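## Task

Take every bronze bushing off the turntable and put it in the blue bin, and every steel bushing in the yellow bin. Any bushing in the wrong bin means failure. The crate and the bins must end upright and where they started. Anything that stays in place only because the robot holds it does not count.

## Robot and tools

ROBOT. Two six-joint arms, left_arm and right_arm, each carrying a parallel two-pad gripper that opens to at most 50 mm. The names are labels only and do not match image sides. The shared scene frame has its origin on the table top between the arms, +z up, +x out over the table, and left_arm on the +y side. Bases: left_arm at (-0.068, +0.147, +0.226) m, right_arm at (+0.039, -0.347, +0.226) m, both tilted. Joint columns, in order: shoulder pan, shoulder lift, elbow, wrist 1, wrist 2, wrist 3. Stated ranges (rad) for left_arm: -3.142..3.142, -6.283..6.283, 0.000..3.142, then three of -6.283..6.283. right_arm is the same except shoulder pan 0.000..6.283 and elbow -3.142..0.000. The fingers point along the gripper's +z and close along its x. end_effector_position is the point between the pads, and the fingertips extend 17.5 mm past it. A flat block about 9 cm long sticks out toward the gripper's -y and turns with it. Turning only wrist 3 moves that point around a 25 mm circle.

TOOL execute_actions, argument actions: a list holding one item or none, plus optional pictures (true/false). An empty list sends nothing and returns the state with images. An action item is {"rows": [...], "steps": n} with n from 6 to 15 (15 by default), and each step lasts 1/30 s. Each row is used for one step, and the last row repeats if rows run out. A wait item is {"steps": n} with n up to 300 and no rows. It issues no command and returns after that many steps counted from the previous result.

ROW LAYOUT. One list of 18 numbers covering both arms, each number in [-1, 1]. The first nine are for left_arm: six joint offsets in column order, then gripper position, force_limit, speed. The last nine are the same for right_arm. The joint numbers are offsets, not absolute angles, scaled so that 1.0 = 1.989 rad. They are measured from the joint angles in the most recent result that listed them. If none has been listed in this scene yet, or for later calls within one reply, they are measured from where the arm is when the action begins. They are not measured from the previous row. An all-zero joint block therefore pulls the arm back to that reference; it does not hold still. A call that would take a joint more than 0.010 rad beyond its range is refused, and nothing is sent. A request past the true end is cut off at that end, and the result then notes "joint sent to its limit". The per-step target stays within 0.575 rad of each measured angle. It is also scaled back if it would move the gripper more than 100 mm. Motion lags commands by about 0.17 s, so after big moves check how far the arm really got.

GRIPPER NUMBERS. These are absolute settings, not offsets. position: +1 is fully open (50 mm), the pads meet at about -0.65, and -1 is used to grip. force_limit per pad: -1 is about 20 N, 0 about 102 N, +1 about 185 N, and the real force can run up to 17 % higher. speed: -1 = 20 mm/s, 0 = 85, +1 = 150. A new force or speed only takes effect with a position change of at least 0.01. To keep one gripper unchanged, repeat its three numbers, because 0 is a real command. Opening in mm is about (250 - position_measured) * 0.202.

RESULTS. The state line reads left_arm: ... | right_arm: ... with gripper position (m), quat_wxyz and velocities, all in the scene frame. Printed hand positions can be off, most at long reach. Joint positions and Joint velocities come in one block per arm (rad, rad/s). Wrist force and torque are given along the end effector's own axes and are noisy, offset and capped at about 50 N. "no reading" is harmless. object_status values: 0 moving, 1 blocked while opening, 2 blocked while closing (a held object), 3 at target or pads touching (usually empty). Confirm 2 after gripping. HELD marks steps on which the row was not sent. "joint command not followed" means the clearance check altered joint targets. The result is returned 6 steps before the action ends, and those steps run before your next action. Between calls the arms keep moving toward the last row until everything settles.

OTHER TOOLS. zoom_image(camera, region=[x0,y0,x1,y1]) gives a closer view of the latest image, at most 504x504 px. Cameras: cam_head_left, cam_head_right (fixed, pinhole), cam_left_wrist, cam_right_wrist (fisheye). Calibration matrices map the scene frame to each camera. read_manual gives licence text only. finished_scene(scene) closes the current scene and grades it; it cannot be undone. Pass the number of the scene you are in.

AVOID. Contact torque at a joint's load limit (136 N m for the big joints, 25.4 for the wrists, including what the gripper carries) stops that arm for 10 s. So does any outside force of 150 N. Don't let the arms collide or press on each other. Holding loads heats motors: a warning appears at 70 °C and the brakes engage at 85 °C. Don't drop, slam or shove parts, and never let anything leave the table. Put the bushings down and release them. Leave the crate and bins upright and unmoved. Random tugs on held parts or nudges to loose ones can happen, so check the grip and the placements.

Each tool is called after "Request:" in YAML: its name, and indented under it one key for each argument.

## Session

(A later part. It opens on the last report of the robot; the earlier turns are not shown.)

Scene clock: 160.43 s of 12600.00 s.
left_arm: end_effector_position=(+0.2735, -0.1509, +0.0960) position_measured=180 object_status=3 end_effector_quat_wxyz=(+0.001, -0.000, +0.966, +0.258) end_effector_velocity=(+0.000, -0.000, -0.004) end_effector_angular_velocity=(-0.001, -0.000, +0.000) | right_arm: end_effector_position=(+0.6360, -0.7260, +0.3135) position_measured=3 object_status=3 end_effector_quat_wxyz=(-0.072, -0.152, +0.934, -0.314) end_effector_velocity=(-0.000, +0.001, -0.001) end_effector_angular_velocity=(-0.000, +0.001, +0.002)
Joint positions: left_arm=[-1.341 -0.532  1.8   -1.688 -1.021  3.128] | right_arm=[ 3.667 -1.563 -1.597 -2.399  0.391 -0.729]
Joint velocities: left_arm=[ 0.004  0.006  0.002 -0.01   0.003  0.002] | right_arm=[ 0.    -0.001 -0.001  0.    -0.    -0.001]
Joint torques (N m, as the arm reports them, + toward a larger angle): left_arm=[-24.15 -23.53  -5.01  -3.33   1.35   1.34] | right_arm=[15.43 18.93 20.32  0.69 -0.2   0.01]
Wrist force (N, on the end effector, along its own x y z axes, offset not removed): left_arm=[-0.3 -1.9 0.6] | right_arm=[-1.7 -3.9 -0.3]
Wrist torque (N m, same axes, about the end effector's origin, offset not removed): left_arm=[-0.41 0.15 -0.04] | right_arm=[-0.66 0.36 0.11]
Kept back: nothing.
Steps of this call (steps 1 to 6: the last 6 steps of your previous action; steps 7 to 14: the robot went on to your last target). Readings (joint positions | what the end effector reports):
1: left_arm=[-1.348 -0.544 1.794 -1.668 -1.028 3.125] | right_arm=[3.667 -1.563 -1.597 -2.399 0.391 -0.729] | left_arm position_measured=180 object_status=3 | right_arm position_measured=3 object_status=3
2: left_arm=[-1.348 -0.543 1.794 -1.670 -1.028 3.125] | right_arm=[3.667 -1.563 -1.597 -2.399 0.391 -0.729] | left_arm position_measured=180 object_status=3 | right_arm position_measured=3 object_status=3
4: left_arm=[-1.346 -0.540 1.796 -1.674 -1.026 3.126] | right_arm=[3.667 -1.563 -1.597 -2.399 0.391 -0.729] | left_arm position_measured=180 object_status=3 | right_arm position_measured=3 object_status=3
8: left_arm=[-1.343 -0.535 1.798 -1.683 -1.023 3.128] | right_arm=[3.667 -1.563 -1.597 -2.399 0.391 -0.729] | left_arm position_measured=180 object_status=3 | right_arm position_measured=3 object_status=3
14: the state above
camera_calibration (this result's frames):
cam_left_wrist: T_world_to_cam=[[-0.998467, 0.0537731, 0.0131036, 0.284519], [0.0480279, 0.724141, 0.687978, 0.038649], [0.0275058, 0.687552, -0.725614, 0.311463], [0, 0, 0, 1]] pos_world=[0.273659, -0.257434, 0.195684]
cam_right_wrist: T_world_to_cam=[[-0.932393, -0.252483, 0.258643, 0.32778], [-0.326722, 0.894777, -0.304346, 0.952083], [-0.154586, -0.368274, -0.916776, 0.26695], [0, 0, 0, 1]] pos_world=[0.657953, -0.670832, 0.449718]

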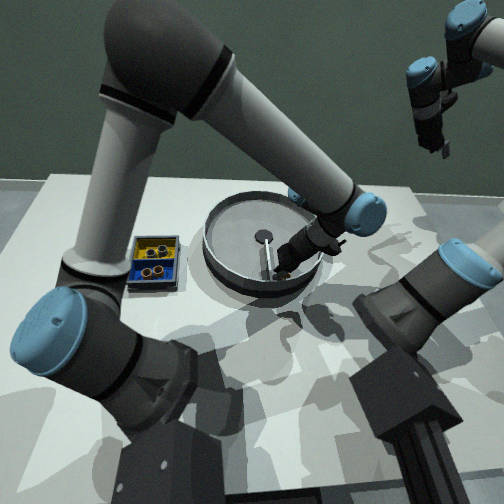

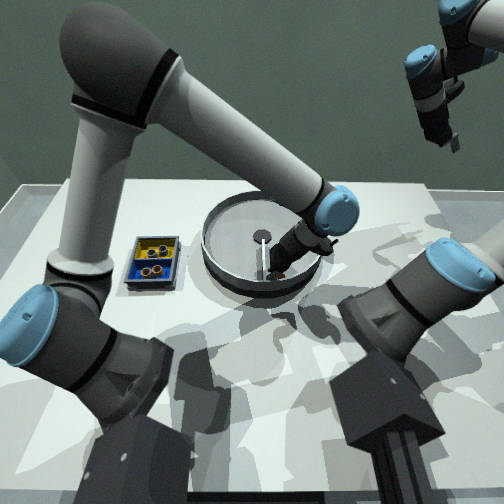

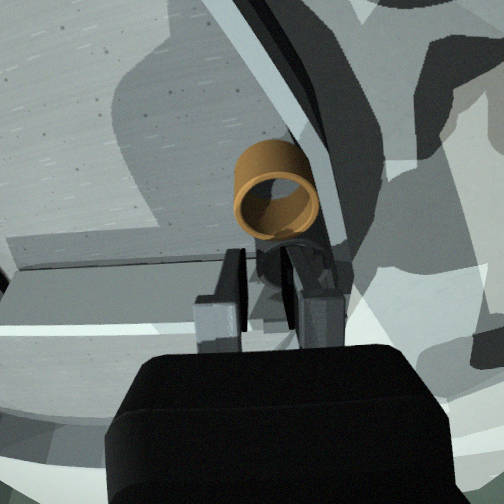

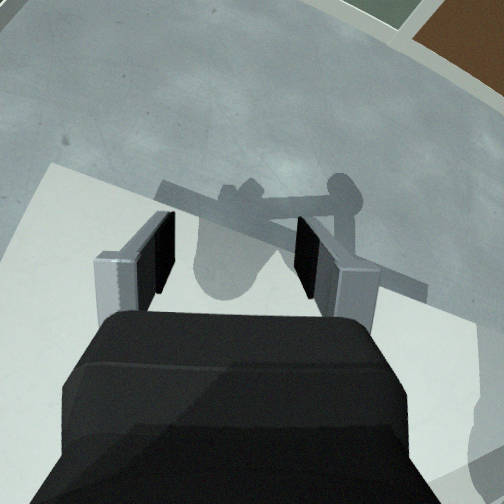

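Request:
execute_actions:
  actions:
    - {"rows": [[0.0004,0.0008,0.0002,-0.0012,0.0004,0.0002,-0.188,-0.5,0.3,0,0,0,0,0,0,1,0,0],[0.0004,0.0008,0.0002,-0.0012,0.0004,0.0002,-0.188,-0.5,0.3,0,0,0,0,0,0,1,0,0],[0.0004,0.0008,0.0002,-0.0012,0.0004,0.0002,-0.188,-0.5,0.3,0,0,0,0,0,0,1,0,0],[0.0004,0.0008,0.0002,-0.0012,0.0004,0.0002,-0.188,-0.5,0.3,0,0,0,0,0,0,1,0,0],[0.0004,0.0008,0.0002,-0.0012,0.0004,0.0002,-1,-0.4,-0.5,0,0,0,0,0,0,1,0,0]],"steps":15}

Request:
execute_actions:
  actions:
    - {"steps":10}

Scene clock: 161.80 s of 12600.00 s.
left_arm: end_effector_position=(+0.2735, -0.1510, +0.0950) position_measured=217 object_status=0 end_effector_quat_wxyz=(+0.001, -0.000, +0.966, +0.258) end_effector_velocity=(+0.001, -0.000, -0.000) end_effector_angular_velocity=(-0.001, -0.002, -0.001) | right_arm: end_effector_position=(+0.6360, -0.7260, +0.3135) position_measured=3 object_status=3 end_effector_quat_wxyz=(-0.072, -0.152, +0.934, -0.314) end_effector_velocity=(-0.000, +0.000, -0.000) end_effector_angular_velocity=(+0.000, -0.000, -0.001)
Joint positions: left_arm=[-1.341 -0.531  1.8   -1.69  -1.021  3.129] | right_arm=[ 3.667 -1.563 -1.597 -2.399  0.391 -0.729]
Joint velocities: left_arm=[ 0.001  0.    -0.001  0.     0.003  0.   ] | right_arm=[ 0.     0.    -0.001  0.     0.     0.   ]
Joint torques (N m, as the arm reports them, + toward a larger angle): left_arm=[-23.04 -20.62  -6.53  -4.1    0.85   1.39] | right_arm=[15.63 18.62 19.67  0.65 -0.14 -0.05]
Wrist force (N, on the end effector, along its own x y z axes, offset not removed): left_arm=[-2.7 2.6 -2.0] | right_arm=[0.5 -1.4 1.6]
Wrist torque (N m, same axes, about the end effector's origin, offset not removed): left_arm=[-0.13 0.38 -0.01] | right_arm=[-0.04 0.10 -0.19]
Steps of this call (steps 1 to 30: the robot went on to your last target; steps 31 to 32: nothing new was sent; steps 33 to 41: the first 9 steps of this action). Readings (joint positions | what the end effector reports):
33: left_arm=[-1.341 -0.532 1.800 -1.689 -1.021 3.129] | right_arm=[3.667 -1.563 -1.597 -2.399 0.391 -0.729] | left_arm position_measured=180 object_status=3 | right_arm position_measured=3 object_status=3
34: left_arm=[-1.341 -0.532 1.800 -1.689 -1.021 3.129] | right_arm=[3.667 -1.563 -1.597 -2.399 0.391 -0.729] | left_arm position_measured=180 object_status=3 | right_arm position_measured=3 object_status=3
36: left_arm=[-1.341 -0.531 1.800 -1.690 -1.021 3.129] | right_arm=[3.667 -1.563 -1.597 -2.399 0.391 -0.729] | left_arm position_measured=180 object_status=3 | right_arm position_measured=3 object_status=3
40: left_arm=[-1.341 -0.531 1.800 -1.690 -1.021 3.129] | right_arm=[3.667 -1.563 -1.597 -2.399 0.391 -0.729] | left_arm position_measured=208 object_status=0 | right_arm position_measured=3 object_status=3
41: the state above

Scene clock: 162.13 s of 12600.00 s.
left_arm: end_effector_position=(+0.2735, -0.1510, +0.0950) position_measured=235 object_status=2 end_effector_quat_wxyz=(+0.001, -0.000, +0.966, +0.258) end_effector_velocity=(-0.001, +0.001, -0.001) end_effector_angular_velocity=(+0.002, +0.002, -0.001) | right_arm: end_effector_position=(+0.6360, -0.7260, +0.3135) position_measured=3 object_status=3 end_effector_quat_wxyz=(-0.072, -0.152, +0.934, -0.314) end_effector_velocity=(-0.000, +0.000, +0.000) end_effector_angular_velocity=(+0.001, -0.000, +0.001)
Joint positions: left_arm=[-1.341 -0.531  1.8   -1.69  -1.02   3.129] | right_arm=[ 3.667 -1.563 -1.597 -2.399  0.391 -0.729]
Joint velocities: left_arm=[-0.     0.001  0.002  0.001 -0.001  0.   ] | right_arm=[ 0.001  0.    -0.     0.     0.001 -0.001]
Joint torques (N m, as the arm reports them, + toward a larger angle): left_arm=[-18.69  -5.64  -4.63  -7.64  -6.34   0.99] | right_arm=[15.5  19.   19.42  0.61 -0.22  0.12]
Wrist force (N, on the end effector, along its own x y z axes, offset not removed): left_arm=[-16.6 34.1 -24.5] | right_arm=[-4.5 -2.7 0.6]
Wrist torque (N m, same axes, about the end effector's origin, offset not removed): left_arm=[-0.74 -0.04 0.42] | right_arm=[-0.38 0.89 0.07]
Kept back: nothing.
Steps of this call (steps 1 to 6: the last 6 steps of your previous action; steps 7 to 10: the robot went on to your last target). Readings (joint positions | what the end effector reports):
1: left_arm=[-1.341 -0.531 1.800 -1.690 -1.020 3.129] | right_arm=[3.667 -1.563 -1.597 -2.399 0.391 -0.729] | left_arm position_measured=225 object_status=0 | right_arm position_measured=3 object_status=3
2: left_arm=[-1.341 -0.531 1.800 -1.690 -1.020 3.129] | right_arm=[3.667 -1.563 -1.597 -2.399 0.391 -0.729] | left_arm position_measured=234 object_status=0 | right_arm position_measured=3 object_status=3
4: left_arm=[-1.341 -0.531 1.800 -1.690 -1.020 3.129] | right_arm=[3.667 -1.563 -1.597 -2.399 0.391 -0.729] | left_arm position_measured=235 object_status=0 | right_arm position_measured=3 object_status=3
8: left_arm=[-1.341 -0.531 1.800 -1.690 -1.020 3.129] | right_arm=[3.667 -1.563 -1.597 -2.399 0.391 -0.729] | left_arm position_measured=235 object_status=0 | right_arm position_measured=3 object_status=3
10: the state above

Request:
execute_actions:
  actions: []

Request:
zoom_image:
  camera: "cam_left_wrist"
  region: [200, 170, 380, 330]

Scene clock: 162.43 s of 12600.00 s.
left_arm: end_effector_position=(+0.2735, -0.1510, +0.0950) position_measured=235 object_status=2 end_effector_quat_wxyz=(+0.001, -0.000, +0.966, +0.258) end_effector_velocity=(+0.000, -0.001, +0.000) end_effector_angular_velocity=(-0.001, -0.000, -0.001) | right_arm: end_effector_position=(+0.6360, -0.7260, +0.3135) position_measured=3 object_status=3 end_effector_quat_wxyz=(-0.072, -0.152, +0.934, -0.314) end_effector_velocity=(-0.000, -0.000, -0.001) end_effector_angular_velocity=(-0.000, +0.001, -0.000)
Joint positions: left_arm=[-1.341 -0.531  1.8   -1.69  -1.021  3.129] | right_arm=[ 3.667 -1.563 -1.597 -2.399  0.391 -0.729]
Joint velocities: left_arm=[-0.001  0.    -0.001 -0.     0.     0.001] | right_arm=[-0.001  0.    -0.001  0.001  0.    -0.001]
Joint torques (N m, as the arm reports them, + toward a larger angle): left_arm=[-19.02  -4.4   -3.17  -8.53  -6.64   0.8 ] | right_arm=[14.55 18.66 19.93  0.66 -0.23 -0.01]
Wrist force (N, on the end effector, along its own x y z axes, offset not removed): left_arm=[-18.0 38.1 -27.0] | right_arm=[-3.3 -5.6 0.7]
Wrist torque (N m, same axes, about the end effector's origin, offset not removed): left_arm=[-0.53 -0.23 0.38] | right_arm=[-1.05 0.73 0.09]
Kept back: nothing.
Steps of this call (steps 1 to 9: the robot went on to your last target). Readings (joint positions | what the end effector reports):
1: left_arm=[-1.341 -0.531 1.800 -1.690 -1.021 3.129] | right_arm=[3.667 -1.563 -1.597 -2.399 0.391 -0.729] | left_arm position_measured=235 object_status=2 | right_arm position_measured=3 object_status=3
2: left_arm=[-1.341 -0.531 1.800 -1.690 -1.021 3.129] | right_arm=[3.667 -1.563 -1.597 -2.399 0.391 -0.729] | left_arm position_measured=235 object_status=2 | right_arm position_measured=3 object_status=3
4: left_arm=[-1.341 -0.531 1.800 -1.690 -1.021 3.129] | right_arm=[3.667 -1.563 -1.597 -2.399 0.391 -0.729] | left_arm position_measured=235 object_status=2 | right_arm position_measured=3 object_status=3
8: left_arm=[-1.341 -0.531 1.800 -1.690 -1.021 3.129] | right_arm=[3.667 -1.563 -1.597 -2.399 0.391 -0.729] | left_arm position_measured=235 object_status=2 | right_arm position_measured=3 object_status=3
9: the state above
All arms were judged still, so your last target was given up. Only a new action makes them travel on or press farther. Fingers that are still opening or closing keep moving.
camera_calibration (this result's frames):
cam_left_wrist: T_world_to_cam=[[-0.99847, 0.0537412, 0.0129876, 0.284525], [0.0479296, 0.724261, 0.687859, 0.0394668], [0.0275599, 0.687429, -0.725729, 0.31075], [0, 0, 0, 1]] pos_world=[0.273634, -0.257493, 0.194677]
cam_right_wrist: T_world_to_cam=[[-0.932393, -0.252484, 0.258643, 0.32778], [-0.326722, 0.894777, -0.304346, 0.952083], [-0.154586, -0.368274, -0.916776, 0.26695], [0, 0, 0, 1]] pos_world=[0.657953, -0.670832, 0.449718]

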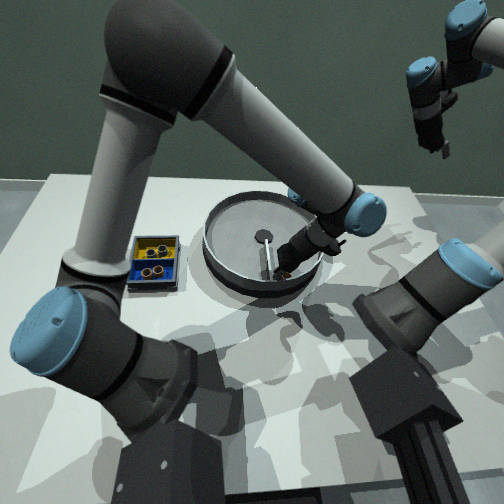

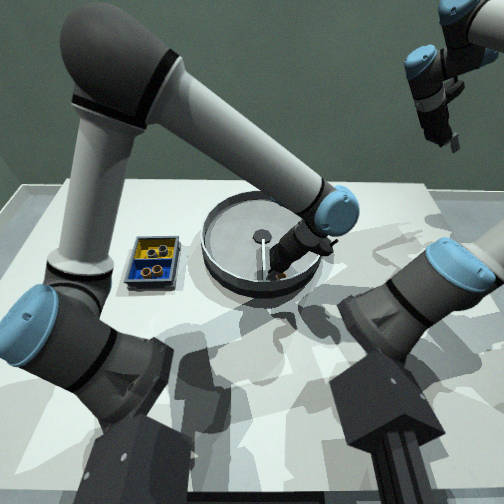

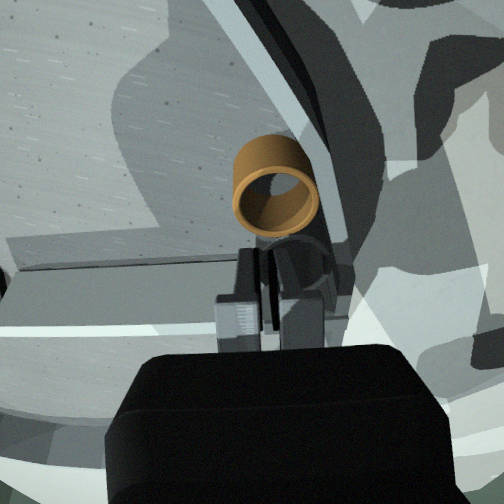

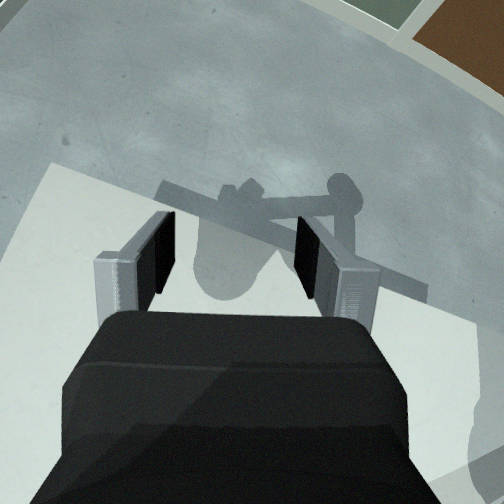

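Region (200, 170, 380, 330) of cam_left_wrist's 504x504 image, scaled by 2.800, with more detail than that image has.

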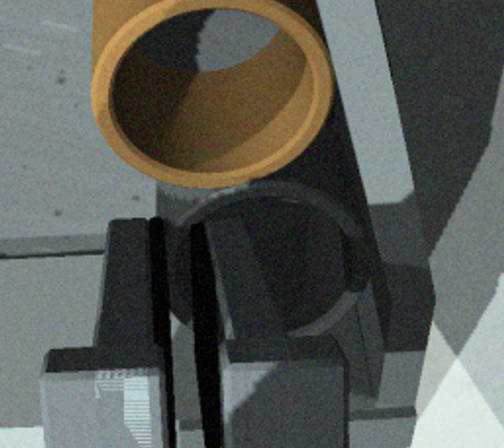

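Request:
execute_actions:
  actions:
    - {"rows": [[-0.0004,-0.0007,-0.0002,0.001,-0.0004,-0.0002,-1,-0.4,-0.5,0,0,0,0,0,0,1,0,0],[-0.0009,-0.0013,-0.0005,0.002,-0.0008,-0.0005,-1,-0.4,-0.5,0,0,0,0,0,0,1,0,0],[-0.0013,-0.002,-0.0007,0.0031,-0.0012,-0.0007,-1,-0.4,-0.5,0,0,0,0,0,0,1,0,0],[-0.0017,-0.0026,-0.0009,0.0041,-0.0016,-0.0009,-1,-0.4,-0.5,0,0,0,0,0,0,1,0,0]],"steps":15}

Request:
execute_actions:
  actions:
    - {"steps":8}

Scene clock: 163.20 s of 12600.00 s.
left_arm: end_effector_position=(+0.2734, -0.1511, +0.0977) position_measured=235 object_status=2 end_effector_quat_wxyz=(+0.001, -0.000, +0.966, +0.258) end_effector_velocity=(+0.000, -0.001, +0.008) end_effector_angular_velocity=(-0.001, -0.000, +0.001) | right_arm: end_effector_position=(+0.6360, -0.7260, +0.3135) position_measured=3 object_status=3 end_effector_quat_wxyz=(-0.072, -0.152, +0.934, -0.314) end_effector_velocity=(-0.000, -0.000, +0.000) end_effector_angular_velocity=(+0.000, -0.001, -0.001)
Joint positions: left_arm=[-1.343 -0.535  1.799 -1.684 -1.023  3.127] | right_arm=[ 3.667 -1.563 -1.597 -2.399  0.391 -0.729]
Joint velocities: left_arm=[-0.007 -0.011 -0.005  0.018 -0.006 -0.004] | right_arm=[ 0.     0.     0.001 -0.     0.     0.001]
Joint torques (N m, as the arm reports them, + toward a larger angle): left_arm=[-43.11 -39.99 -27.97  -0.52  -7.42  -0.94] | right_arm=[15.32 19.08 20.21  0.63 -0.24 -0.01]
Wrist force (N, on the end effector, along its own x y z axes, offset not removed): left_arm=[-20.2 7.6 4.5] | right_arm=[-3.3 -3.5 1.7]
Wrist torque (N m, same axes, about the end effector's origin, offset not removed): left_arm=[-0.41 -0.19 0.16] | right_arm=[-0.44 0.94 0.09]
Steps of this call (steps 1 to 14: nothing new was sent; steps 15 to 23: the first 9 steps of this action). Readings (joint positions | what the end effector reports):
15: left_arm=[-1.341 -0.531 1.800 -1.690 -1.021 3.129] | right_arm=[3.667 -1.563 -1.597 -2.399 0.391 -0.729] | left_arm position_measured=235 object_status=2 | right_arm position_measured=3 object_status=3
16: left_arm=[-1.341 -0.531 1.800 -1.690 -1.021 3.129] | right_arm=[3.667 -1.563 -1.597 -2.399 0.391 -0.729] | left_arm position_measured=235 object_status=2 | right_arm position_measured=3 object_status=3
18: left_arm=[-1.341 -0.532 1.800 -1.689 -1.021 3.129] | right_arm=[3.667 -1.563 -1.597 -2.399 0.391 -0.729] | left_arm position_measured=235 object_status=2 | right_arm position_measured=3 object_status=3
22: left_arm=[-1.343 -0.534 1.799 -1.685 -1.023 3.128] | right_arm=[3.667 -1.563 -1.597 -2.399 0.391 -0.729] | left_arm position_measured=235 object_status=2 | right_arm position_measured=3 object_status=3
23: the state above

Scene clock: 163.47 s of 12600.00 s.
left_arm: end_effector_position=(+0.2734, -0.1511, +0.0986) position_measured=235 object_status=2 end_effector_quat_wxyz=(+0.001, -0.000, +0.966, +0.258) end_effector_velocity=(-0.000, +0.000, +0.001) end_effector_angular_velocity=(+0.001, -0.000, -0.001) | right_arm: end_effector_position=(+0.6360, -0.7260, +0.3135) position_measured=3 object_status=3 end_effector_quat_wxyz=(-0.072, -0.152, +0.934, -0.314) end_effector_velocity=(+0.000, -0.000, +0.000) end_effector_angular_velocity=(-0.000, -0.001, -0.001)
Joint positions: left_arm=[-1.344 -0.536  1.798 -1.682 -1.024  3.127] | right_arm=[ 3.667 -1.563 -1.597 -2.399  0.391 -0.729]
Joint velocities: left_arm=[-0.002 -0.001  0.     0.002 -0.001 -0.   ] | right_arm=[-0.    -0.     0.001 -0.    -0.001  0.001]
Joint torques (N m, as the arm reports them, + toward a larger angle): left_arm=[-44.48 -41.73 -28.29  -0.11  -7.43  -0.72] | right_arm=[14.4  19.32 19.94  0.64 -0.07 -0.01]
Wrist force (N, on the end effector, along its own x y z axes, offset not removed): left_arm=[-22.1 6.8 4.6] | right_arm=[1.3 3.0 4.2]
Wrist torque (N m, same axes, about the end effector's origin, offset not removed): left_arm=[-0.47 0.04 0.19] | right_arm=[0.67 -0.04 0.22]
Kept back: nothing.
Steps of this call (steps 1 to 6: the last 6 steps of your previous action; steps 7 to 8: the robot went on to your last target). Readings (joint positions | what the end effector reports):
1: left_arm=[-1.343 -0.535 1.799 -1.684 -1.023 3.127] | right_arm=[3.667 -1.563 -1.597 -2.399 0.391 -0.729] | left_arm position_measured=235 object_status=2 | right_arm position_measured=3 object_status=3
2: left_arm=[-1.344 -0.535 1.798 -1.684 -1.023 3.127] | right_arm=[3.667 -1.563 -1.597 -2.399 0.391 -0.729] | left_arm position_measured=235 object_status=2 | right_arm position_measured=3 object_status=3
4: left_arm=[-1.344 -0.535 1.798 -1.683 -1.023 3.127] | right_arm=[3.667 -1.563 -1.597 -2.399 0.391 -0.729] | left_arm position_measured=235 object_status=2 | right_arm position_measured=3 object_status=3
8: the state above

Request:
execute_actions:
  actions:
    - {"rows": [[0.0004,0,-0.0005,0.0003,0.0004,0.0002,-1,-0.4,-0.5,0,0,0,0,0,0,1,0,0],[0.0008,0.0001,-0.001,0.0007,0.0008,0.0004,-1,-0.4,-0.5,0,0,0,0,0,0,1,0,0],[0.0011,0.0001,-0.0014,0.001,0.0011,0.0006,-1,-0.4,-0.5,0,0,0,0,0,0,1,0,0]],"steps":15}

Request:
execute_actions:
  actions:
    - {"steps":8}

Scene clock: 164.13 s of 12600.00 s.
left_arm: end_effector_position=(+0.2745, -0.1512, +0.0987) position_measured=243 object_status=0 end_effector_quat_wxyz=(+0.001, -0.000, +0.966, +0.258) end_effector_velocity=(+0.002, +0.000, -0.001) end_effector_angular_velocity=(+0.001, +0.000, -0.001) | right_arm: end_effector_position=(+0.6360, -0.7260, +0.3135) position_measured=3 object_status=3 end_effector_quat_wxyz=(-0.072, -0.152, +0.934, -0.314) end_effector_velocity=(+0.000, +0.001, +0.001) end_effector_angular_velocity=(+0.001, -0.001, +0.001)
Joint positions: left_arm=[-1.342 -0.536  1.796 -1.681 -1.022  3.128] | right_arm=[ 3.667 -1.563 -1.597 -2.399  0.391 -0.729]
Joint velocities: left_arm=[ 0.004  0.001 -0.003  0.002  0.004  0.002] | right_arm=[ 0.002  0.     0.    -0.001  0.     0.001]
Joint torques (N m, as the arm reports them, + toward a larger angle): left_arm=[-27.6  -22.33 -31.77  -0.54  -0.5    1.55] | right_arm=[15.57 18.74 20.1   0.6  -0.19  0.06]
Wrist force (N, on the end effector, along its own x y z axes, offset not removed): left_arm=[-8.1 6.3 3.3] | right_arm=[-5.0 2.9 2.0]
Wrist torque (N m, same axes, about the end effector's origin, offset not removed): left_arm=[-0.25 0.09 0.02] | right_arm=[0.55 0.94 0.44]
Steps of this call (steps 1 to 11: the robot went on to your last target; steps 12 to 20: the first 9 steps of this action). Readings (joint positions | what the end effector reports):
12: left_arm=[-1.344 -0.536 1.798 -1.682 -1.024 3.127] | right_arm=[3.667 -1.563 -1.597 -2.399 0.391 -0.729] | left_arm position_measured=235 object_status=2 | right_arm position_measured=3 object_status=3
13: left_arm=[-1.344 -0.536 1.798 -1.682 -1.024 3.127] | right_arm=[3.667 -1.563 -1.597 -2.399 0.391 -0.729] | left_arm position_measured=235 object_status=2 | right_arm position_measured=3 object_status=3
15: left_arm=[-1.344 -0.536 1.797 -1.682 -1.023 3.127] | right_arm=[3.667 -1.563 -1.597 -2.399 0.391 -0.729] | left_arm position_measured=235 object_status=2 | right_arm position_measured=3 object_status=3
19: left_arm=[-1.342 -0.536 1.796 -1.681 -1.022 3.128] | right_arm=[3.667 -1.563 -1.597 -2.399 0.391 -0.729] | left_arm position_measured=243 object_status=0 | right_arm position_measured=3 object_status=3
20: the state above

Scene clock: 164.40 s of 12600.00 s.
left_arm: end_effector_position=(+0.2748, -0.1513, +0.0986) position_measured=243 object_status=2 end_effector_quat_wxyz=(+0.001, -0.000, +0.966, +0.258) end_effector_velocity=(+0.000, +0.001, -0.000) end_effector_angular_velocity=(+0.001, +0.000, +0.000) | right_arm: end_effector_position=(+0.6360, -0.7260, +0.3135) position_measured=3 object_status=3 end_effector_quat_wxyz=(-0.072, -0.152, +0.934, -0.314) end_effector_velocity=(-0.000, +0.000, +0.000) end_effector_angular_velocity=(+0.000, -0.000, +0.001)
Joint positions: left_arm=[-1.342 -0.536  1.795 -1.681 -1.022  3.128] | right_arm=[ 3.667 -1.563 -1.597 -2.399  0.391 -0.729]
Joint velocities: left_arm=[ 0.001  0.     0.     0.     0.001 -0.   ] | right_arm=[ 0.001  0.    -0.001 -0.     0.     0.   ]
Joint torques (N m, as the arm reports them, + toward a larger angle): left_arm=[-25.3  -22.36 -30.59   0.19   0.28   1.37] | right_arm=[14.41 18.66 20.06  0.74 -0.15  0.01]
Wrist force (N, on the end effector, along its own x y z axes, offset not removed): left_arm=[-5.2 3.4 2.4] | right_arm=[-2.8 -1.6 1.1]
Wrist torque (N m, same axes, about the end effector's origin, offset not removed): left_arm=[-0.20 0.14 -0.01] | right_arm=[-0.19 0.54 0.17]
Kept back: nothing.
Steps of this call (steps 1 to 6: the last 6 steps of your previous action; steps 7 to 8: the robot went on to your last target). Readings (joint positions | what the end effector reports):
1: left_arm=[-1.342 -0.536 1.796 -1.681 -1.022 3.128] | right_arm=[3.667 -1.563 -1.597 -2.399 0.391 -0.729] | left_arm position_measured=243 object_status=0 | right_arm position_measured=3 object_status=3
2: left_arm=[-1.342 -0.536 1.796 -1.681 -1.022 3.128] | right_arm=[3.667 -1.563 -1.597 -2.399 0.391 -0.729] | left_arm position_measured=243 object_status=0 | right_arm position_measured=3 object_status=3
4: left_arm=[-1.342 -0.536 1.796 -1.681 -1.022 3.128] | right_arm=[3.667 -1.563 -1.597 -2.399 0.391 -0.729] | left_arm position_measured=243 object_status=0 | right_arm position_measured=3 object_status=3
8: the state above

Request:
execute_actions:
  actions:
    - {"rows": [[-0.0003,-0.0008,-0.0006,0.0016,-0.0003,-0.0002,-1,-0.4,-0.5,0,0,0,0,0,0,1,0,0],[-0.0007,-0.0017,-0.0012,0.0031,-0.0006,-0.0004,-1,-0.4,-0.5,0,0,0,0,0,0,1,0,0],[-0.001,-0.0026,-0.0018,0.0047,-0.0009,-0.0006,-1,-0.4,-0.5,0,0,0,0,0,0,1,0,0],[-0.0013,-0.0034,-0.0024,0.0063,-0.0011,-0.0007,-1,-0.4,-0.5,0,0,0,0,0,0,1,0,0],[-0.0017,-0.0043,-0.003,0.0078,-0.0014,-0.0009,-1,-0.4,-0.5,0,0,0,0,0,0,1,0,0],[-0.002,-0.0051,-0.0036,0.0094,-0.0017,-0.0011,-1,-0.4,-0.5,0,0,0,0,0,0,1,0,0]],"steps":15}

Request:
execute_actions:
  actions:
    - {"steps":8}
  pictures: true

Request:
zoom_image:
  camera: "cam_left_wrist"
  region: [200, 140, 380, 330]

Scene clock: 165.10 s of 12600.00 s.
left_arm: end_effector_position=(+0.2760, -0.1515, +0.1036) position_measured=243 object_status=2 end_effector_quat_wxyz=(+0.001, -0.000, +0.966, +0.258) end_effector_velocity=(+0.005, -0.001, +0.019) end_effector_angular_velocity=(-0.000, -0.000, +0.001) | right_arm: end_effector_position=(+0.6360, -0.7260, +0.3135) position_measured=3 object_status=3 end_effector_quat_wxyz=(-0.072, -0.152, +0.934, -0.314) end_effector_velocity=(+0.000, +0.000, +0.000) end_effector_angular_velocity=(-0.000, +0.000, +0.000)
Joint positions: left_arm=[-1.344 -0.542  1.791 -1.668 -1.024  3.127] | right_arm=[ 3.667 -1.563 -1.597 -2.399  0.391 -0.729]
Joint velocities: left_arm=[-0.009 -0.026 -0.018  0.046 -0.009 -0.005] | right_arm=[ 0.    -0.     0.    -0.001  0.     0.   ]
Joint torques (N m, as the arm reports them, + toward a larger angle): left_arm=[-37.69 -45.33 -27.43   1.55  -2.17  -1.06] | right_arm=[14.9  18.89 19.36  0.6  -0.13  0.01]
Wrist force (N, on the end effector, along its own x y z axes, offset not removed): left_arm=[-1.9 0.0 0.4] | right_arm=[1.1 0.0 0.6]
Wrist torque (N m, same axes, about the end effector's origin, offset not removed): left_arm=[0.05 0.36 -0.04] | right_arm=[0.23 0.00 -0.04]
Steps of this call (steps 1 to 12: the robot went on to your last target; steps 13 to 21: the first 9 steps of this action). Readings (joint positions | what the end effector reports):
13: left_arm=[-1.342 -0.536 1.795 -1.680 -1.021 3.128] | right_arm=[3.667 -1.563 -1.597 -2.399 0.391 -0.729] | left_arm position_measured=243 object_status=2 | right_arm position_measured=3 object_status=3
14: left_arm=[-1.342 -0.536 1.795 -1.680 -1.021 3.128] | right_arm=[3.667 -1.563 -1.597 -2.399 0.391 -0.729] | left_arm position_measured=243 object_status=2 | right_arm position_measured=3 object_status=3
16: left_arm=[-1.342 -0.537 1.794 -1.678 -1.022 3.128] | right_arm=[3.667 -1.563 -1.597 -2.399 0.391 -0.729] | left_arm position_measured=243 object_status=2 | right_arm position_measured=3 object_status=3
20: left_arm=[-1.344 -0.541 1.791 -1.670 -1.024 3.127] | right_arm=[3.667 -1.563 -1.597 -2.399 0.391 -0.729] | left_arm position_measured=243 object_status=2 | right_arm position_measured=3 object_status=3
21: the state above

Scene clock: 165.37 s of 12600.00 s.
left_arm: end_effector_position=(+0.2765, -0.1516, +0.1058) position_measured=243 object_status=2 end_effector_quat_wxyz=(+0.001, -0.000, +0.966, +0.258) end_effector_velocity=(+0.000, +0.000, +0.002) end_effector_angular_velocity=(+0.001, +0.000, -0.000) | right_arm: end_effector_position=(+0.6360, -0.7260, +0.3135) position_measured=3 object_status=3 end_effector_quat_wxyz=(-0.072, -0.152, +0.934, -0.314) end_effector_velocity=(-0.000, +0.001, -0.000) end_effector_angular_velocity=(+0.000, -0.001, -0.001)
Joint positions: left_arm=[-1.346 -0.545  1.789 -1.663 -1.025  3.126] | right_arm=[ 3.667 -1.563 -1.597 -2.399  0.391 -0.729]
Joint velocities: left_arm=[-0.001 -0.003 -0.001  0.006 -0.001 -0.001] | right_arm=[ 0.001  0.    -0.001  0.     0.001  0.002]
Joint torques (N m, as the arm reports them, + toward a larger angle): left_arm=[-37.85 -45.01 -30.49   1.23  -1.9   -1.04] | right_arm=[15.23 18.74 20.56  0.56 -0.13  0.02]
Wrist force (N, on the end effector, along its own x y z axes, offset not removed): left_arm=[-2.3 -1.8 2.1] | right_arm=[-2.0 -0.1 1.8]
Wrist torque (N m, same axes, about the end effector's origin, offset not removed): left_arm=[-0.24 0.54 -0.02] | right_arm=[-0.16 0.46 0.07]
Kept back: nothing.
Steps of this call (steps 1 to 6: the last 6 steps of your previous action; steps 7 to 8: the robot went on to your last target). Readings (joint positions | what the end effector reports):
1: left_arm=[-1.345 -0.543 1.790 -1.667 -1.024 3.127] | right_arm=[3.667 -1.563 -1.597 -2.399 0.391 -0.729] | left_arm position_measured=243 object_status=2 | right_arm position_measured=3 object_status=3
2: left_arm=[-1.345 -0.544 1.790 -1.666 -1.024 3.126] | right_arm=[3.667 -1.563 -1.597 -2.399 0.391 -0.729] | left_arm position_measured=243 object_status=2 | right_arm position_measured=3 object_status=3
4: left_arm=[-1.345 -0.545 1.789 -1.664 -1.025 3.126] | right_arm=[3.667 -1.563 -1.597 -2.399 0.391 -0.729] | left_arm position_measured=243 object_status=2 | right_arm position_measured=3 object_status=3
8: the state above
camera_calibration (this result's frames):
cam_left_wrist: T_world_to_cam=[[-0.998463, 0.0539331, 0.0127563, 0.287453], [0.0478937, 0.723864, 0.688278, 0.0321836], [0.0278872, 0.687831, -0.725335, 0.318866], [0, 0, 0, 1]] pos_world=[0.276578, -0.258126, 0.205467]
cam_right_wrist: T_world_to_cam=[[-0.932392, -0.252484, 0.258643, 0.32778], [-0.326722, 0.894777, -0.304346, 0.952083], [-0.154586, -0.368274, -0.916776, 0.26695], [0, 0, 0, 1]] pos_world=[0.657953, -0.670832, 0.449718]

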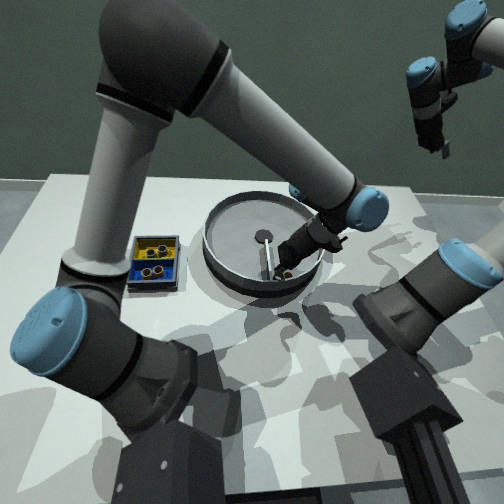

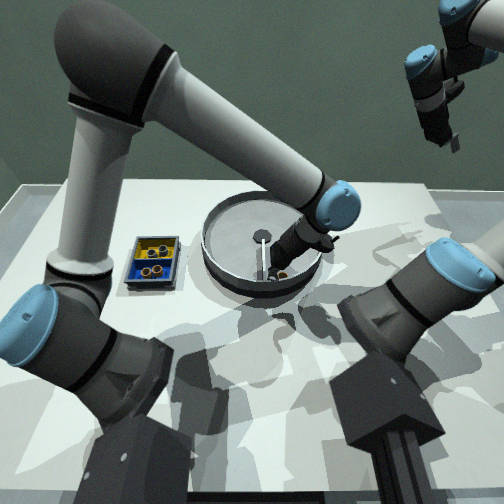

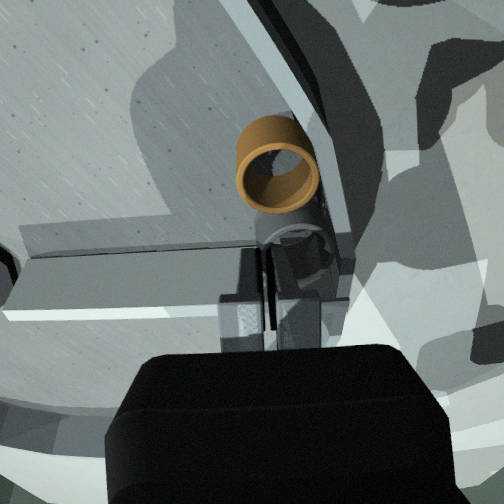

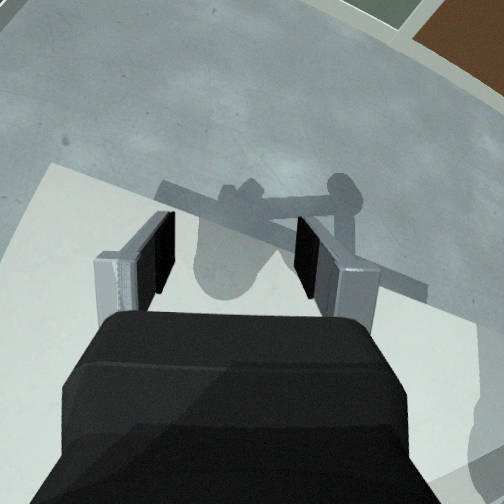

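Region (200, 140, 380, 330) of cam_left_wrist's 504x504 image, scaled by 2.653, with more detail than that image has; it fills the left 477 columns of this view, and the rest is white.

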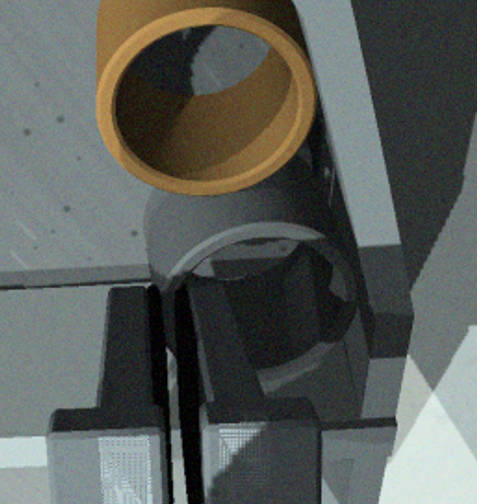

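Request:
execute_actions:
  actions:
    - {"rows": [[-0.0008,-0.0012,-0.0008,0.0022,-0.0007,-0.0004,-1,-0.4,-0.5,0,0,0,0,0,0,1,0,0],[-0.0025,-0.0038,-0.0024,0.0069,-0.0023,-0.0013,-1,-0.4,-0.5,0,0,0,0,0,0,1,0,0],[-0.0051,-0.0077,-0.005,0.014,-0.0046,-0.0025,-1,-0.4,-0.5,0,0,0,0,0,0,1,0,0],[-0.0083,-0.0127,-0.0081,0.0231,-0.0076,-0.0042,-1,-0.4,-0.5,0,0,0,0,0,0,1,0,0],[-0.012,-0.0184,-0.0118,0.0335,-0.011,-0.006,-1,-0.4,-0.5,0,0,0,0,0,0,1,0,0],[-0.0156,-0.0239,-0.0153,0.0435,-0.0144,-0.0079,-1,-0.4,-0.5,0,0,0,0,0,0,1,0,0],[-0.0188,-0.0287,-0.0184,0.0522,-0.0172,-0.0094,-1,-0.4,-0.5,0,0,0,0,0,0,1,0,0],[-0.0213,-0.0326,-0.0209,0.0593,-0.0196,-0.0107,-1,-0.4,-0.5,0,0,0,0,0,0,1,0,0],[-0.023,-0.0352,-0.0226,0.0641,-0.0212,-0.0116,-1,-0.4,-0.5,0,0,0,0,0,0,1,0,0],[-0.0241,-0.0367,-0.0236,0.0669,-0.0221,-0.0121,-1,-0.4,-0.5,0,0,0,0,0,0,1,0,0]],"steps":15}

Request:
execute_actions:
  actions:
    - {"steps":10}
  pictures: true

Scene clock: 166.30 s of 12600.00 s.
left_arm: end_effector_position=(+0.2776, -0.1541, +0.1325) position_measured=243 object_status=2 end_effector_quat_wxyz=(+0.001, -0.001, +0.966, +0.258) end_effector_velocity=(+0.005, -0.011, +0.185) end_effector_angular_velocity=(+0.000, -0.003, +0.003) | right_arm: end_effector_position=(+0.6360, -0.7260, +0.3135) position_measured=3 object_status=3 end_effector_quat_wxyz=(-0.072, -0.152, +0.934, -0.314) end_effector_velocity=(-0.000, -0.000, +0.000) end_effector_angular_velocity=(-0.000, -0.000, -0.001)
Joint positions: left_arm=[-1.367 -0.578  1.767 -1.604 -1.045  3.115] | right_arm=[ 3.667 -1.563 -1.597 -2.399  0.391 -0.729]
Joint velocities: left_arm=[-0.149 -0.227 -0.146  0.408 -0.135 -0.073] | right_arm=[-0.  0. -0.  0. -0.  0.]
Joint torques (N m, as the arm reports them, + toward a larger angle): left_arm=[-40.54 -46.2  -31.1    1.95  -2.5   -1.66] | right_arm=[14.92 19.17 20.06  0.63 -0.26 -0.16]
Wrist force (N, on the end effector, along its own x y z axes, offset not removed): left_arm=[-2.0 -1.0 1.3] | right_arm=[1.5 0.6 2.8]
Wrist torque (N m, same axes, about the end effector's origin, offset not removed): left_arm=[-0.10 0.42 -0.08] | right_arm=[0.18 -0.06 0.14]
Steps of this call (steps 1 to 15: the robot went on to your last target; steps 16 to 19: nothing new was sent; steps 20 to 28: the first 9 steps of this action). Readings (joint positions | what the end effector reports):
20: left_arm=[-1.346 -0.546 1.788 -1.662 -1.025 3.126] | right_arm=[3.667 -1.563 -1.597 -2.399 0.391 -0.729] | left_arm position_measured=243 object_status=2 | right_arm position_measured=3 object_status=3
21: left_arm=[-1.346 -0.546 1.788 -1.661 -1.025 3.126] | right_arm=[3.667 -1.563 -1.597 -2.399 0.391 -0.729] | left_arm position_measured=243 object_status=2 | right_arm position_measured=3 object_status=3
23: left_arm=[-1.348 -0.549 1.786 -1.656 -1.027 3.125] | right_arm=[3.667 -1.563 -1.597 -2.399 0.391 -0.729] | left_arm position_measured=243 object_status=2 | right_arm position_measured=3 object_status=3
27: left_arm=[-1.362 -0.571 1.772 -1.618 -1.040 3.118] | right_arm=[3.667 -1.563 -1.597 -2.399 0.391 -0.729] | left_arm position_measured=243 object_status=2 | right_arm position_measured=3 object_status=3
28: the state above

Scene clock: 166.63 s of 12600.00 s.
left_arm: end_effector_position=(+0.2778, -0.1545, +0.1627) position_measured=243 object_status=2 end_effector_quat_wxyz=(+0.001, -0.001, +0.966, +0.259) end_effector_velocity=(-0.000, +0.000, +0.021) end_effector_angular_velocity=(+0.002, -0.001, -0.000) | right_arm: end_effector_position=(+0.6360, -0.7260, +0.3135) position_measured=3 object_status=3 end_effector_quat_wxyz=(-0.072, -0.152, +0.934, -0.314) end_effector_velocity=(-0.000, +0.000, -0.001) end_effector_angular_velocity=(-0.001, +0.002, +0.000)
Joint positions: left_arm=[-1.391 -0.615  1.744 -1.536 -1.067  3.103] | right_arm=[ 3.667 -1.563 -1.597 -2.399  0.391 -0.729]
Joint velocities: left_arm=[-0.017 -0.025 -0.016  0.047 -0.015 -0.009] | right_arm=[-0.001 -0.001 -0.001 -0.     0.     0.   ]
Joint torques (N m, as the arm reports them, + toward a larger angle): left_arm=[-37.65 -43.76 -31.12   1.33  -2.22  -1.14] | right_arm=[15.09 18.91 20.27  0.7  -0.3   0.05]
Wrist force (N, on the end effector, along its own x y z axes, offset not removed): left_arm=[-0.7 -2.7 0.9] | right_arm=[-0.7 -2.0 -0.3]
Wrist torque (N m, same axes, about the end effector's origin, offset not removed): left_arm=[-0.49 0.20 -0.06] | right_arm=[-0.30 0.10 0.08]
Kept back: nothing.
Steps of this call (steps 1 to 6: the last 6 steps of your previous action; steps 7 to 10: the robot went on to your last target). Readings (joint positions | what the end effector reports):
1: left_arm=[-1.372 -0.586 1.763 -1.590 -1.049 3.113] | right_arm=[3.667 -1.563 -1.597 -2.399 0.391 -0.729] | left_arm position_measured=243 object_status=2 | right_arm position_measured=3 object_status=3
2: left_arm=[-1.377 -0.593 1.758 -1.578 -1.053 3.111] | right_arm=[3.667 -1.563 -1.597 -2.399 0.391 -0.729] | left_arm position_measured=243 object_status=2 | right_arm position_measured=3 object_status=3
4: left_arm=[-1.383 -0.603 1.752 -1.559 -1.059 3.107] | right_arm=[3.667 -1.563 -1.597 -2.399 0.391 -0.729] | left_arm position_measured=243 object_status=2 | right_arm position_measured=3 object_status=3
8: left_arm=[-1.390 -0.613 1.745 -1.540 -1.065 3.104] | right_arm=[3.667 -1.563 -1.597 -2.399 0.391 -0.729] | left_arm position_measured=243 object_status=2 | right_arm position_measured=3 object_status=3
10: the state above
camera_calibration (this result's frames):
cam_left_wrist: T_world_to_cam=[[-0.998509, 0.0531602, 0.0124337, 0.288114], [0.0470681, 0.722833, 0.689418, -0.00502116], [0.0276621, 0.688975, -0.724257, 0.362137], [0, 0, 0, 1]] pos_world=[0.277903, -0.26119, 0.26216]
cam_right_wrist: T_world_to_cam=[[-0.932393, -0.252484, 0.258643, 0.32778], [-0.326722, 0.894777, -0.304346, 0.952083], [-0.154586, -0.368274, -0.916776, 0.26695], [0, 0, 0, 1]] pos_world=[0.657953, -0.670832, 0.449718]

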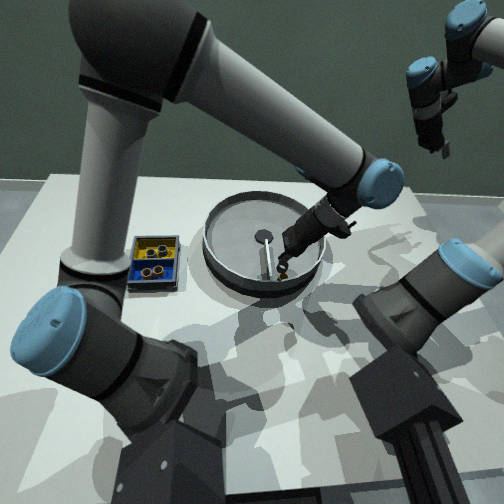

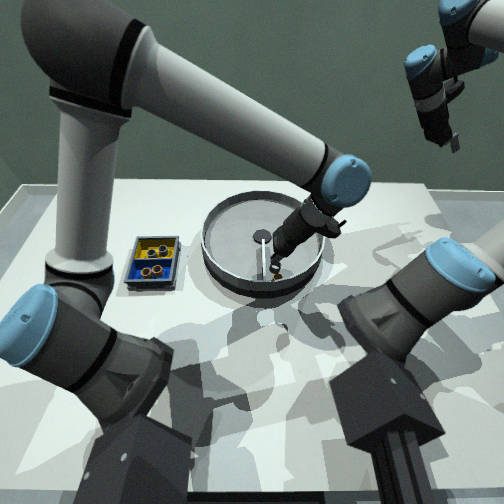

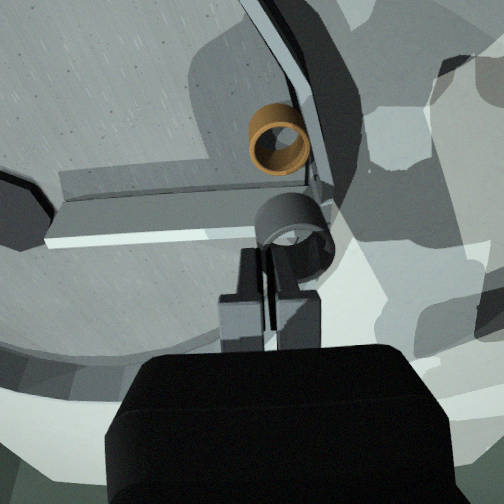

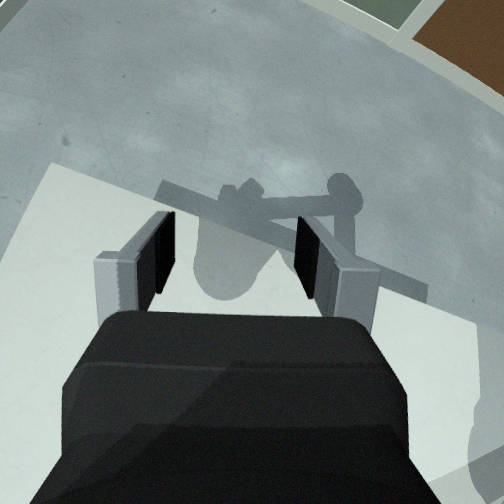

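Request:
execute_actions:
  actions:
    - {"rows": [[0.0014,-0.0064,0.0009,0.0043,0.0015,0.0013,-1,-0.4,-0.5,0,0,0,0,0,0,1,0,0],[0.0095,-0.0189,0.0077,0.0067,0.0087,0.0064,-1,-0.4,-0.5,0,0,0,0,0,0,1,0,0],[0.0221,-0.0382,0.0181,0.0104,0.0198,0.0143,-1,-0.4,-0.5,0,0,0,0,0,0,1,0,0],[0.0383,-0.0631,0.0316,0.0152,0.0341,0.0245,-1,-0.4,-0.5,0,0,0,0,0,0,1,0,0],[0.0573,-0.0923,0.0475,0.0207,0.0509,0.0364,-1,-0.4,-0.5,0,0,0,0,0,0,1,0,0],[0.0783,-0.1246,0.065,0.0269,0.0695,0.0496,-1,-0.4,-0.5,0,0,0,0,0,0,1,0,0],[0.1005,-0.1588,0.0835,0.0334,0.0891,0.0635,-1,-0.4,-0.5,0,0,0,0,0,0,1,0,0],[0.1232,-0.1936,0.1023,0.0401,0.1092,0.0778,-1,-0.4,-0.5,0,0,0,0,0,0,1,0,0],[0.1454,-0.2278,0.1208,0.0466,0.1288,0.0917,-1,-0.4,-0.5,0,0,0,0,0,0,1,0,0],[0.1664,-0.2601,0.1383,0.0528,0.1474,0.1049,-1,-0.4,-0.5,0,0,0,0,0,0,1,0,0],[0.1854,-0.2893,0.1542,0.0583,0.1642,0.1168,-1,-0.4,-0.5,0,0,0,0,0,0,1,0,0],[0.2016,-0.3142,0.1677,0.0631,0.1785,0.127,-1,-0.4,-0.5,0,0,0,0,0,0,1,0,0],[0.2142,-0.3335,0.1781,0.0668,0.1896,0.1349,-1,-0.4,-0.5,0,0,0,0,0,0,1,0,0],[0.2223,-0.346,0.1849,0.0692,0.1968,0.14,-1,-0.4,-0.5,0,0,0,0,0,0,1,0,0],[0.2252,-0.3504,0.1873,0.07,0.1993,0.1418,-1,-0.4,-0.5,0,0,0,0,0,0,1,0,0]],"steps":15}

Request:
execute_actions:
  actions:
    - {"steps":30}

Scene clock: 169.37 s of 12600.00 s.
left_arm: end_effector_position=(+0.3200, -0.0919, +0.1732) position_measured=243 object_status=2 end_effector_quat_wxyz=(-0.001, +0.004, +0.967, +0.255) end_effector_velocity=(+0.244, +0.406, +0.041) end_effector_angular_velocity=(-0.068, +0.024, -0.008) | right_arm: end_effector_position=(+0.6360, -0.7260, +0.3135) position_measured=3 object_status=3 end_effector_quat_wxyz=(-0.072, -0.152, +0.934, -0.314) end_effector_velocity=(+0.000, -0.000, -0.000) end_effector_angular_velocity=(-0.001, -0.001, -0.000)
Joint positions: left_arm=[-1.305 -0.752  1.816 -1.502 -0.989  3.16 ] | right_arm=[ 3.667 -1.563 -1.597 -2.399  0.391 -0.729]
Joint velocities: left_arm=[ 0.558 -0.859  0.46   0.162  0.488  0.346] | right_arm=[-0.001 -0.    -0.     0.    -0.001  0.   ]
Joint torques (N m, as the arm reports them, + toward a larger angle): left_arm=[-16.01 -48.58  -2.91   1.65   3.44   2.55] | right_arm=[14.76 18.96 20.17  0.6  -0.3   0.01]
Wrist force (N, on the end effector, along its own x y z axes, offset not removed): left_arm=[-1.8 -1.5 1.0] | right_arm=[-3.6 -0.5 -1.7]
Wrist torque (N m, same axes, about the end effector's origin, offset not removed): left_arm=[-0.21 0.34 -0.01] | right_arm=[-0.19 0.50 0.19]
Steps of this call (steps 1 to 30: the robot went on to your last target; steps 31 to 73: nothing new was sent; steps 74 to 82: the first 9 steps of this action). Readings (joint positions | what the end effector reports):
74: left_arm=[-1.394 -0.618 1.742 -1.530 -1.069 3.102] | right_arm=[3.667 -1.563 -1.597 -2.399 0.391 -0.729] | left_arm position_measured=243 object_status=2 | right_arm position_measured=3 object_status=3
75: left_arm=[-1.393 -0.619 1.742 -1.529 -1.068 3.102] | right_arm=[3.667 -1.563 -1.597 -2.399 0.391 -0.729] | left_arm position_measured=243 object_status=2 | right_arm position_measured=3 object_status=3
77: left_arm=[-1.385 -0.632 1.749 -1.526 -1.061 3.108] | right_arm=[3.667 -1.563 -1.597 -2.399 0.391 -0.729] | left_arm position_measured=243 object_status=2 | right_arm position_measured=3 object_status=3
81: left_arm=[-1.324 -0.723 1.800 -1.507 -1.006 3.148] | right_arm=[3.667 -1.563 -1.597 -2.399 0.391 -0.729] | left_arm position_measured=243 object_status=2 | right_arm position_measured=3 object_status=3
82: the state above

Scene clock: 170.37 s of 12600.00 s.
left_arm: end_effector_position=(+0.3937, +0.1991, +0.1656) position_measured=243 object_status=2 end_effector_quat_wxyz=(+0.001, +0.001, +0.966, +0.259) end_effector_velocity=(-0.002, +0.011, -0.001) end_effector_angular_velocity=(+0.003, +0.000, -0.001) | right_arm: end_effector_position=(+0.6360, -0.7260, +0.3135) position_measured=3 object_status=3 end_effector_quat_wxyz=(-0.072, -0.152, +0.934, -0.314) end_effector_velocity=(-0.000, -0.000, +0.000) end_effector_angular_velocity=(-0.000, -0.000, -0.001)
Joint positions: left_arm=[-0.945 -1.309  2.115 -1.397 -0.672  3.384] | right_arm=[ 3.667 -1.563 -1.597 -2.399  0.391 -0.729]
Joint velocities: left_arm=[ 0.012 -0.02   0.013  0.003  0.011  0.008] | right_arm=[-0.  0.  0. -0. -0.  0.]
Joint torques (N m, as the arm reports them, + toward a larger angle): left_arm=[-17.11 -24.81  -7.16   1.06   1.85   1.37] | right_arm=[15.38 18.79 20.12  0.7  -0.3  -0.15]
Wrist force (N, on the end effector, along its own x y z axes, offset not removed): left_arm=[-0.9 -1.6 0.8] | right_arm=[1.9 0.1 4.2]
Wrist torque (N m, same axes, about the end effector's origin, offset not removed): left_arm=[-0.24 0.25 -0.07] | right_arm=[-0.11 -0.12 0.11]
Kept back: nothing.
Steps of this call (steps 1 to 6: the last 6 steps of your previous action; steps 7 to 30: the robot went on to your last target). Readings (joint positions | what the end effector reports):
1: left_arm=[-1.286 -0.781 1.832 -1.496 -0.973 3.171] | right_arm=[3.667 -1.563 -1.597 -2.399 0.391 -0.729] | left_arm position_measured=243 object_status=2 | right_arm position_measured=3 object_status=3
2: left_arm=[-1.267 -0.809 1.847 -1.490 -0.956 3.183] | right_arm=[3.667 -1.563 -1.597 -2.399 0.391 -0.729] | left_arm position_measured=243 object_status=2 | right_arm position_measured=3 object_status=3
4: left_arm=[-1.230 -0.867 1.879 -1.479 -0.923 3.207] | right_arm=[3.667 -1.563 -1.597 -2.399 0.391 -0.729] | left_arm position_measured=243 object_status=2 | right_arm position_measured=3 object_status=3
8: left_arm=[-1.155 -0.982 1.942 -1.457 -0.856 3.254] | right_arm=[3.667 -1.563 -1.597 -2.399 0.391 -0.729] | left_arm position_measured=243 object_status=2 | right_arm position_measured=3 object_status=3
30: the state above


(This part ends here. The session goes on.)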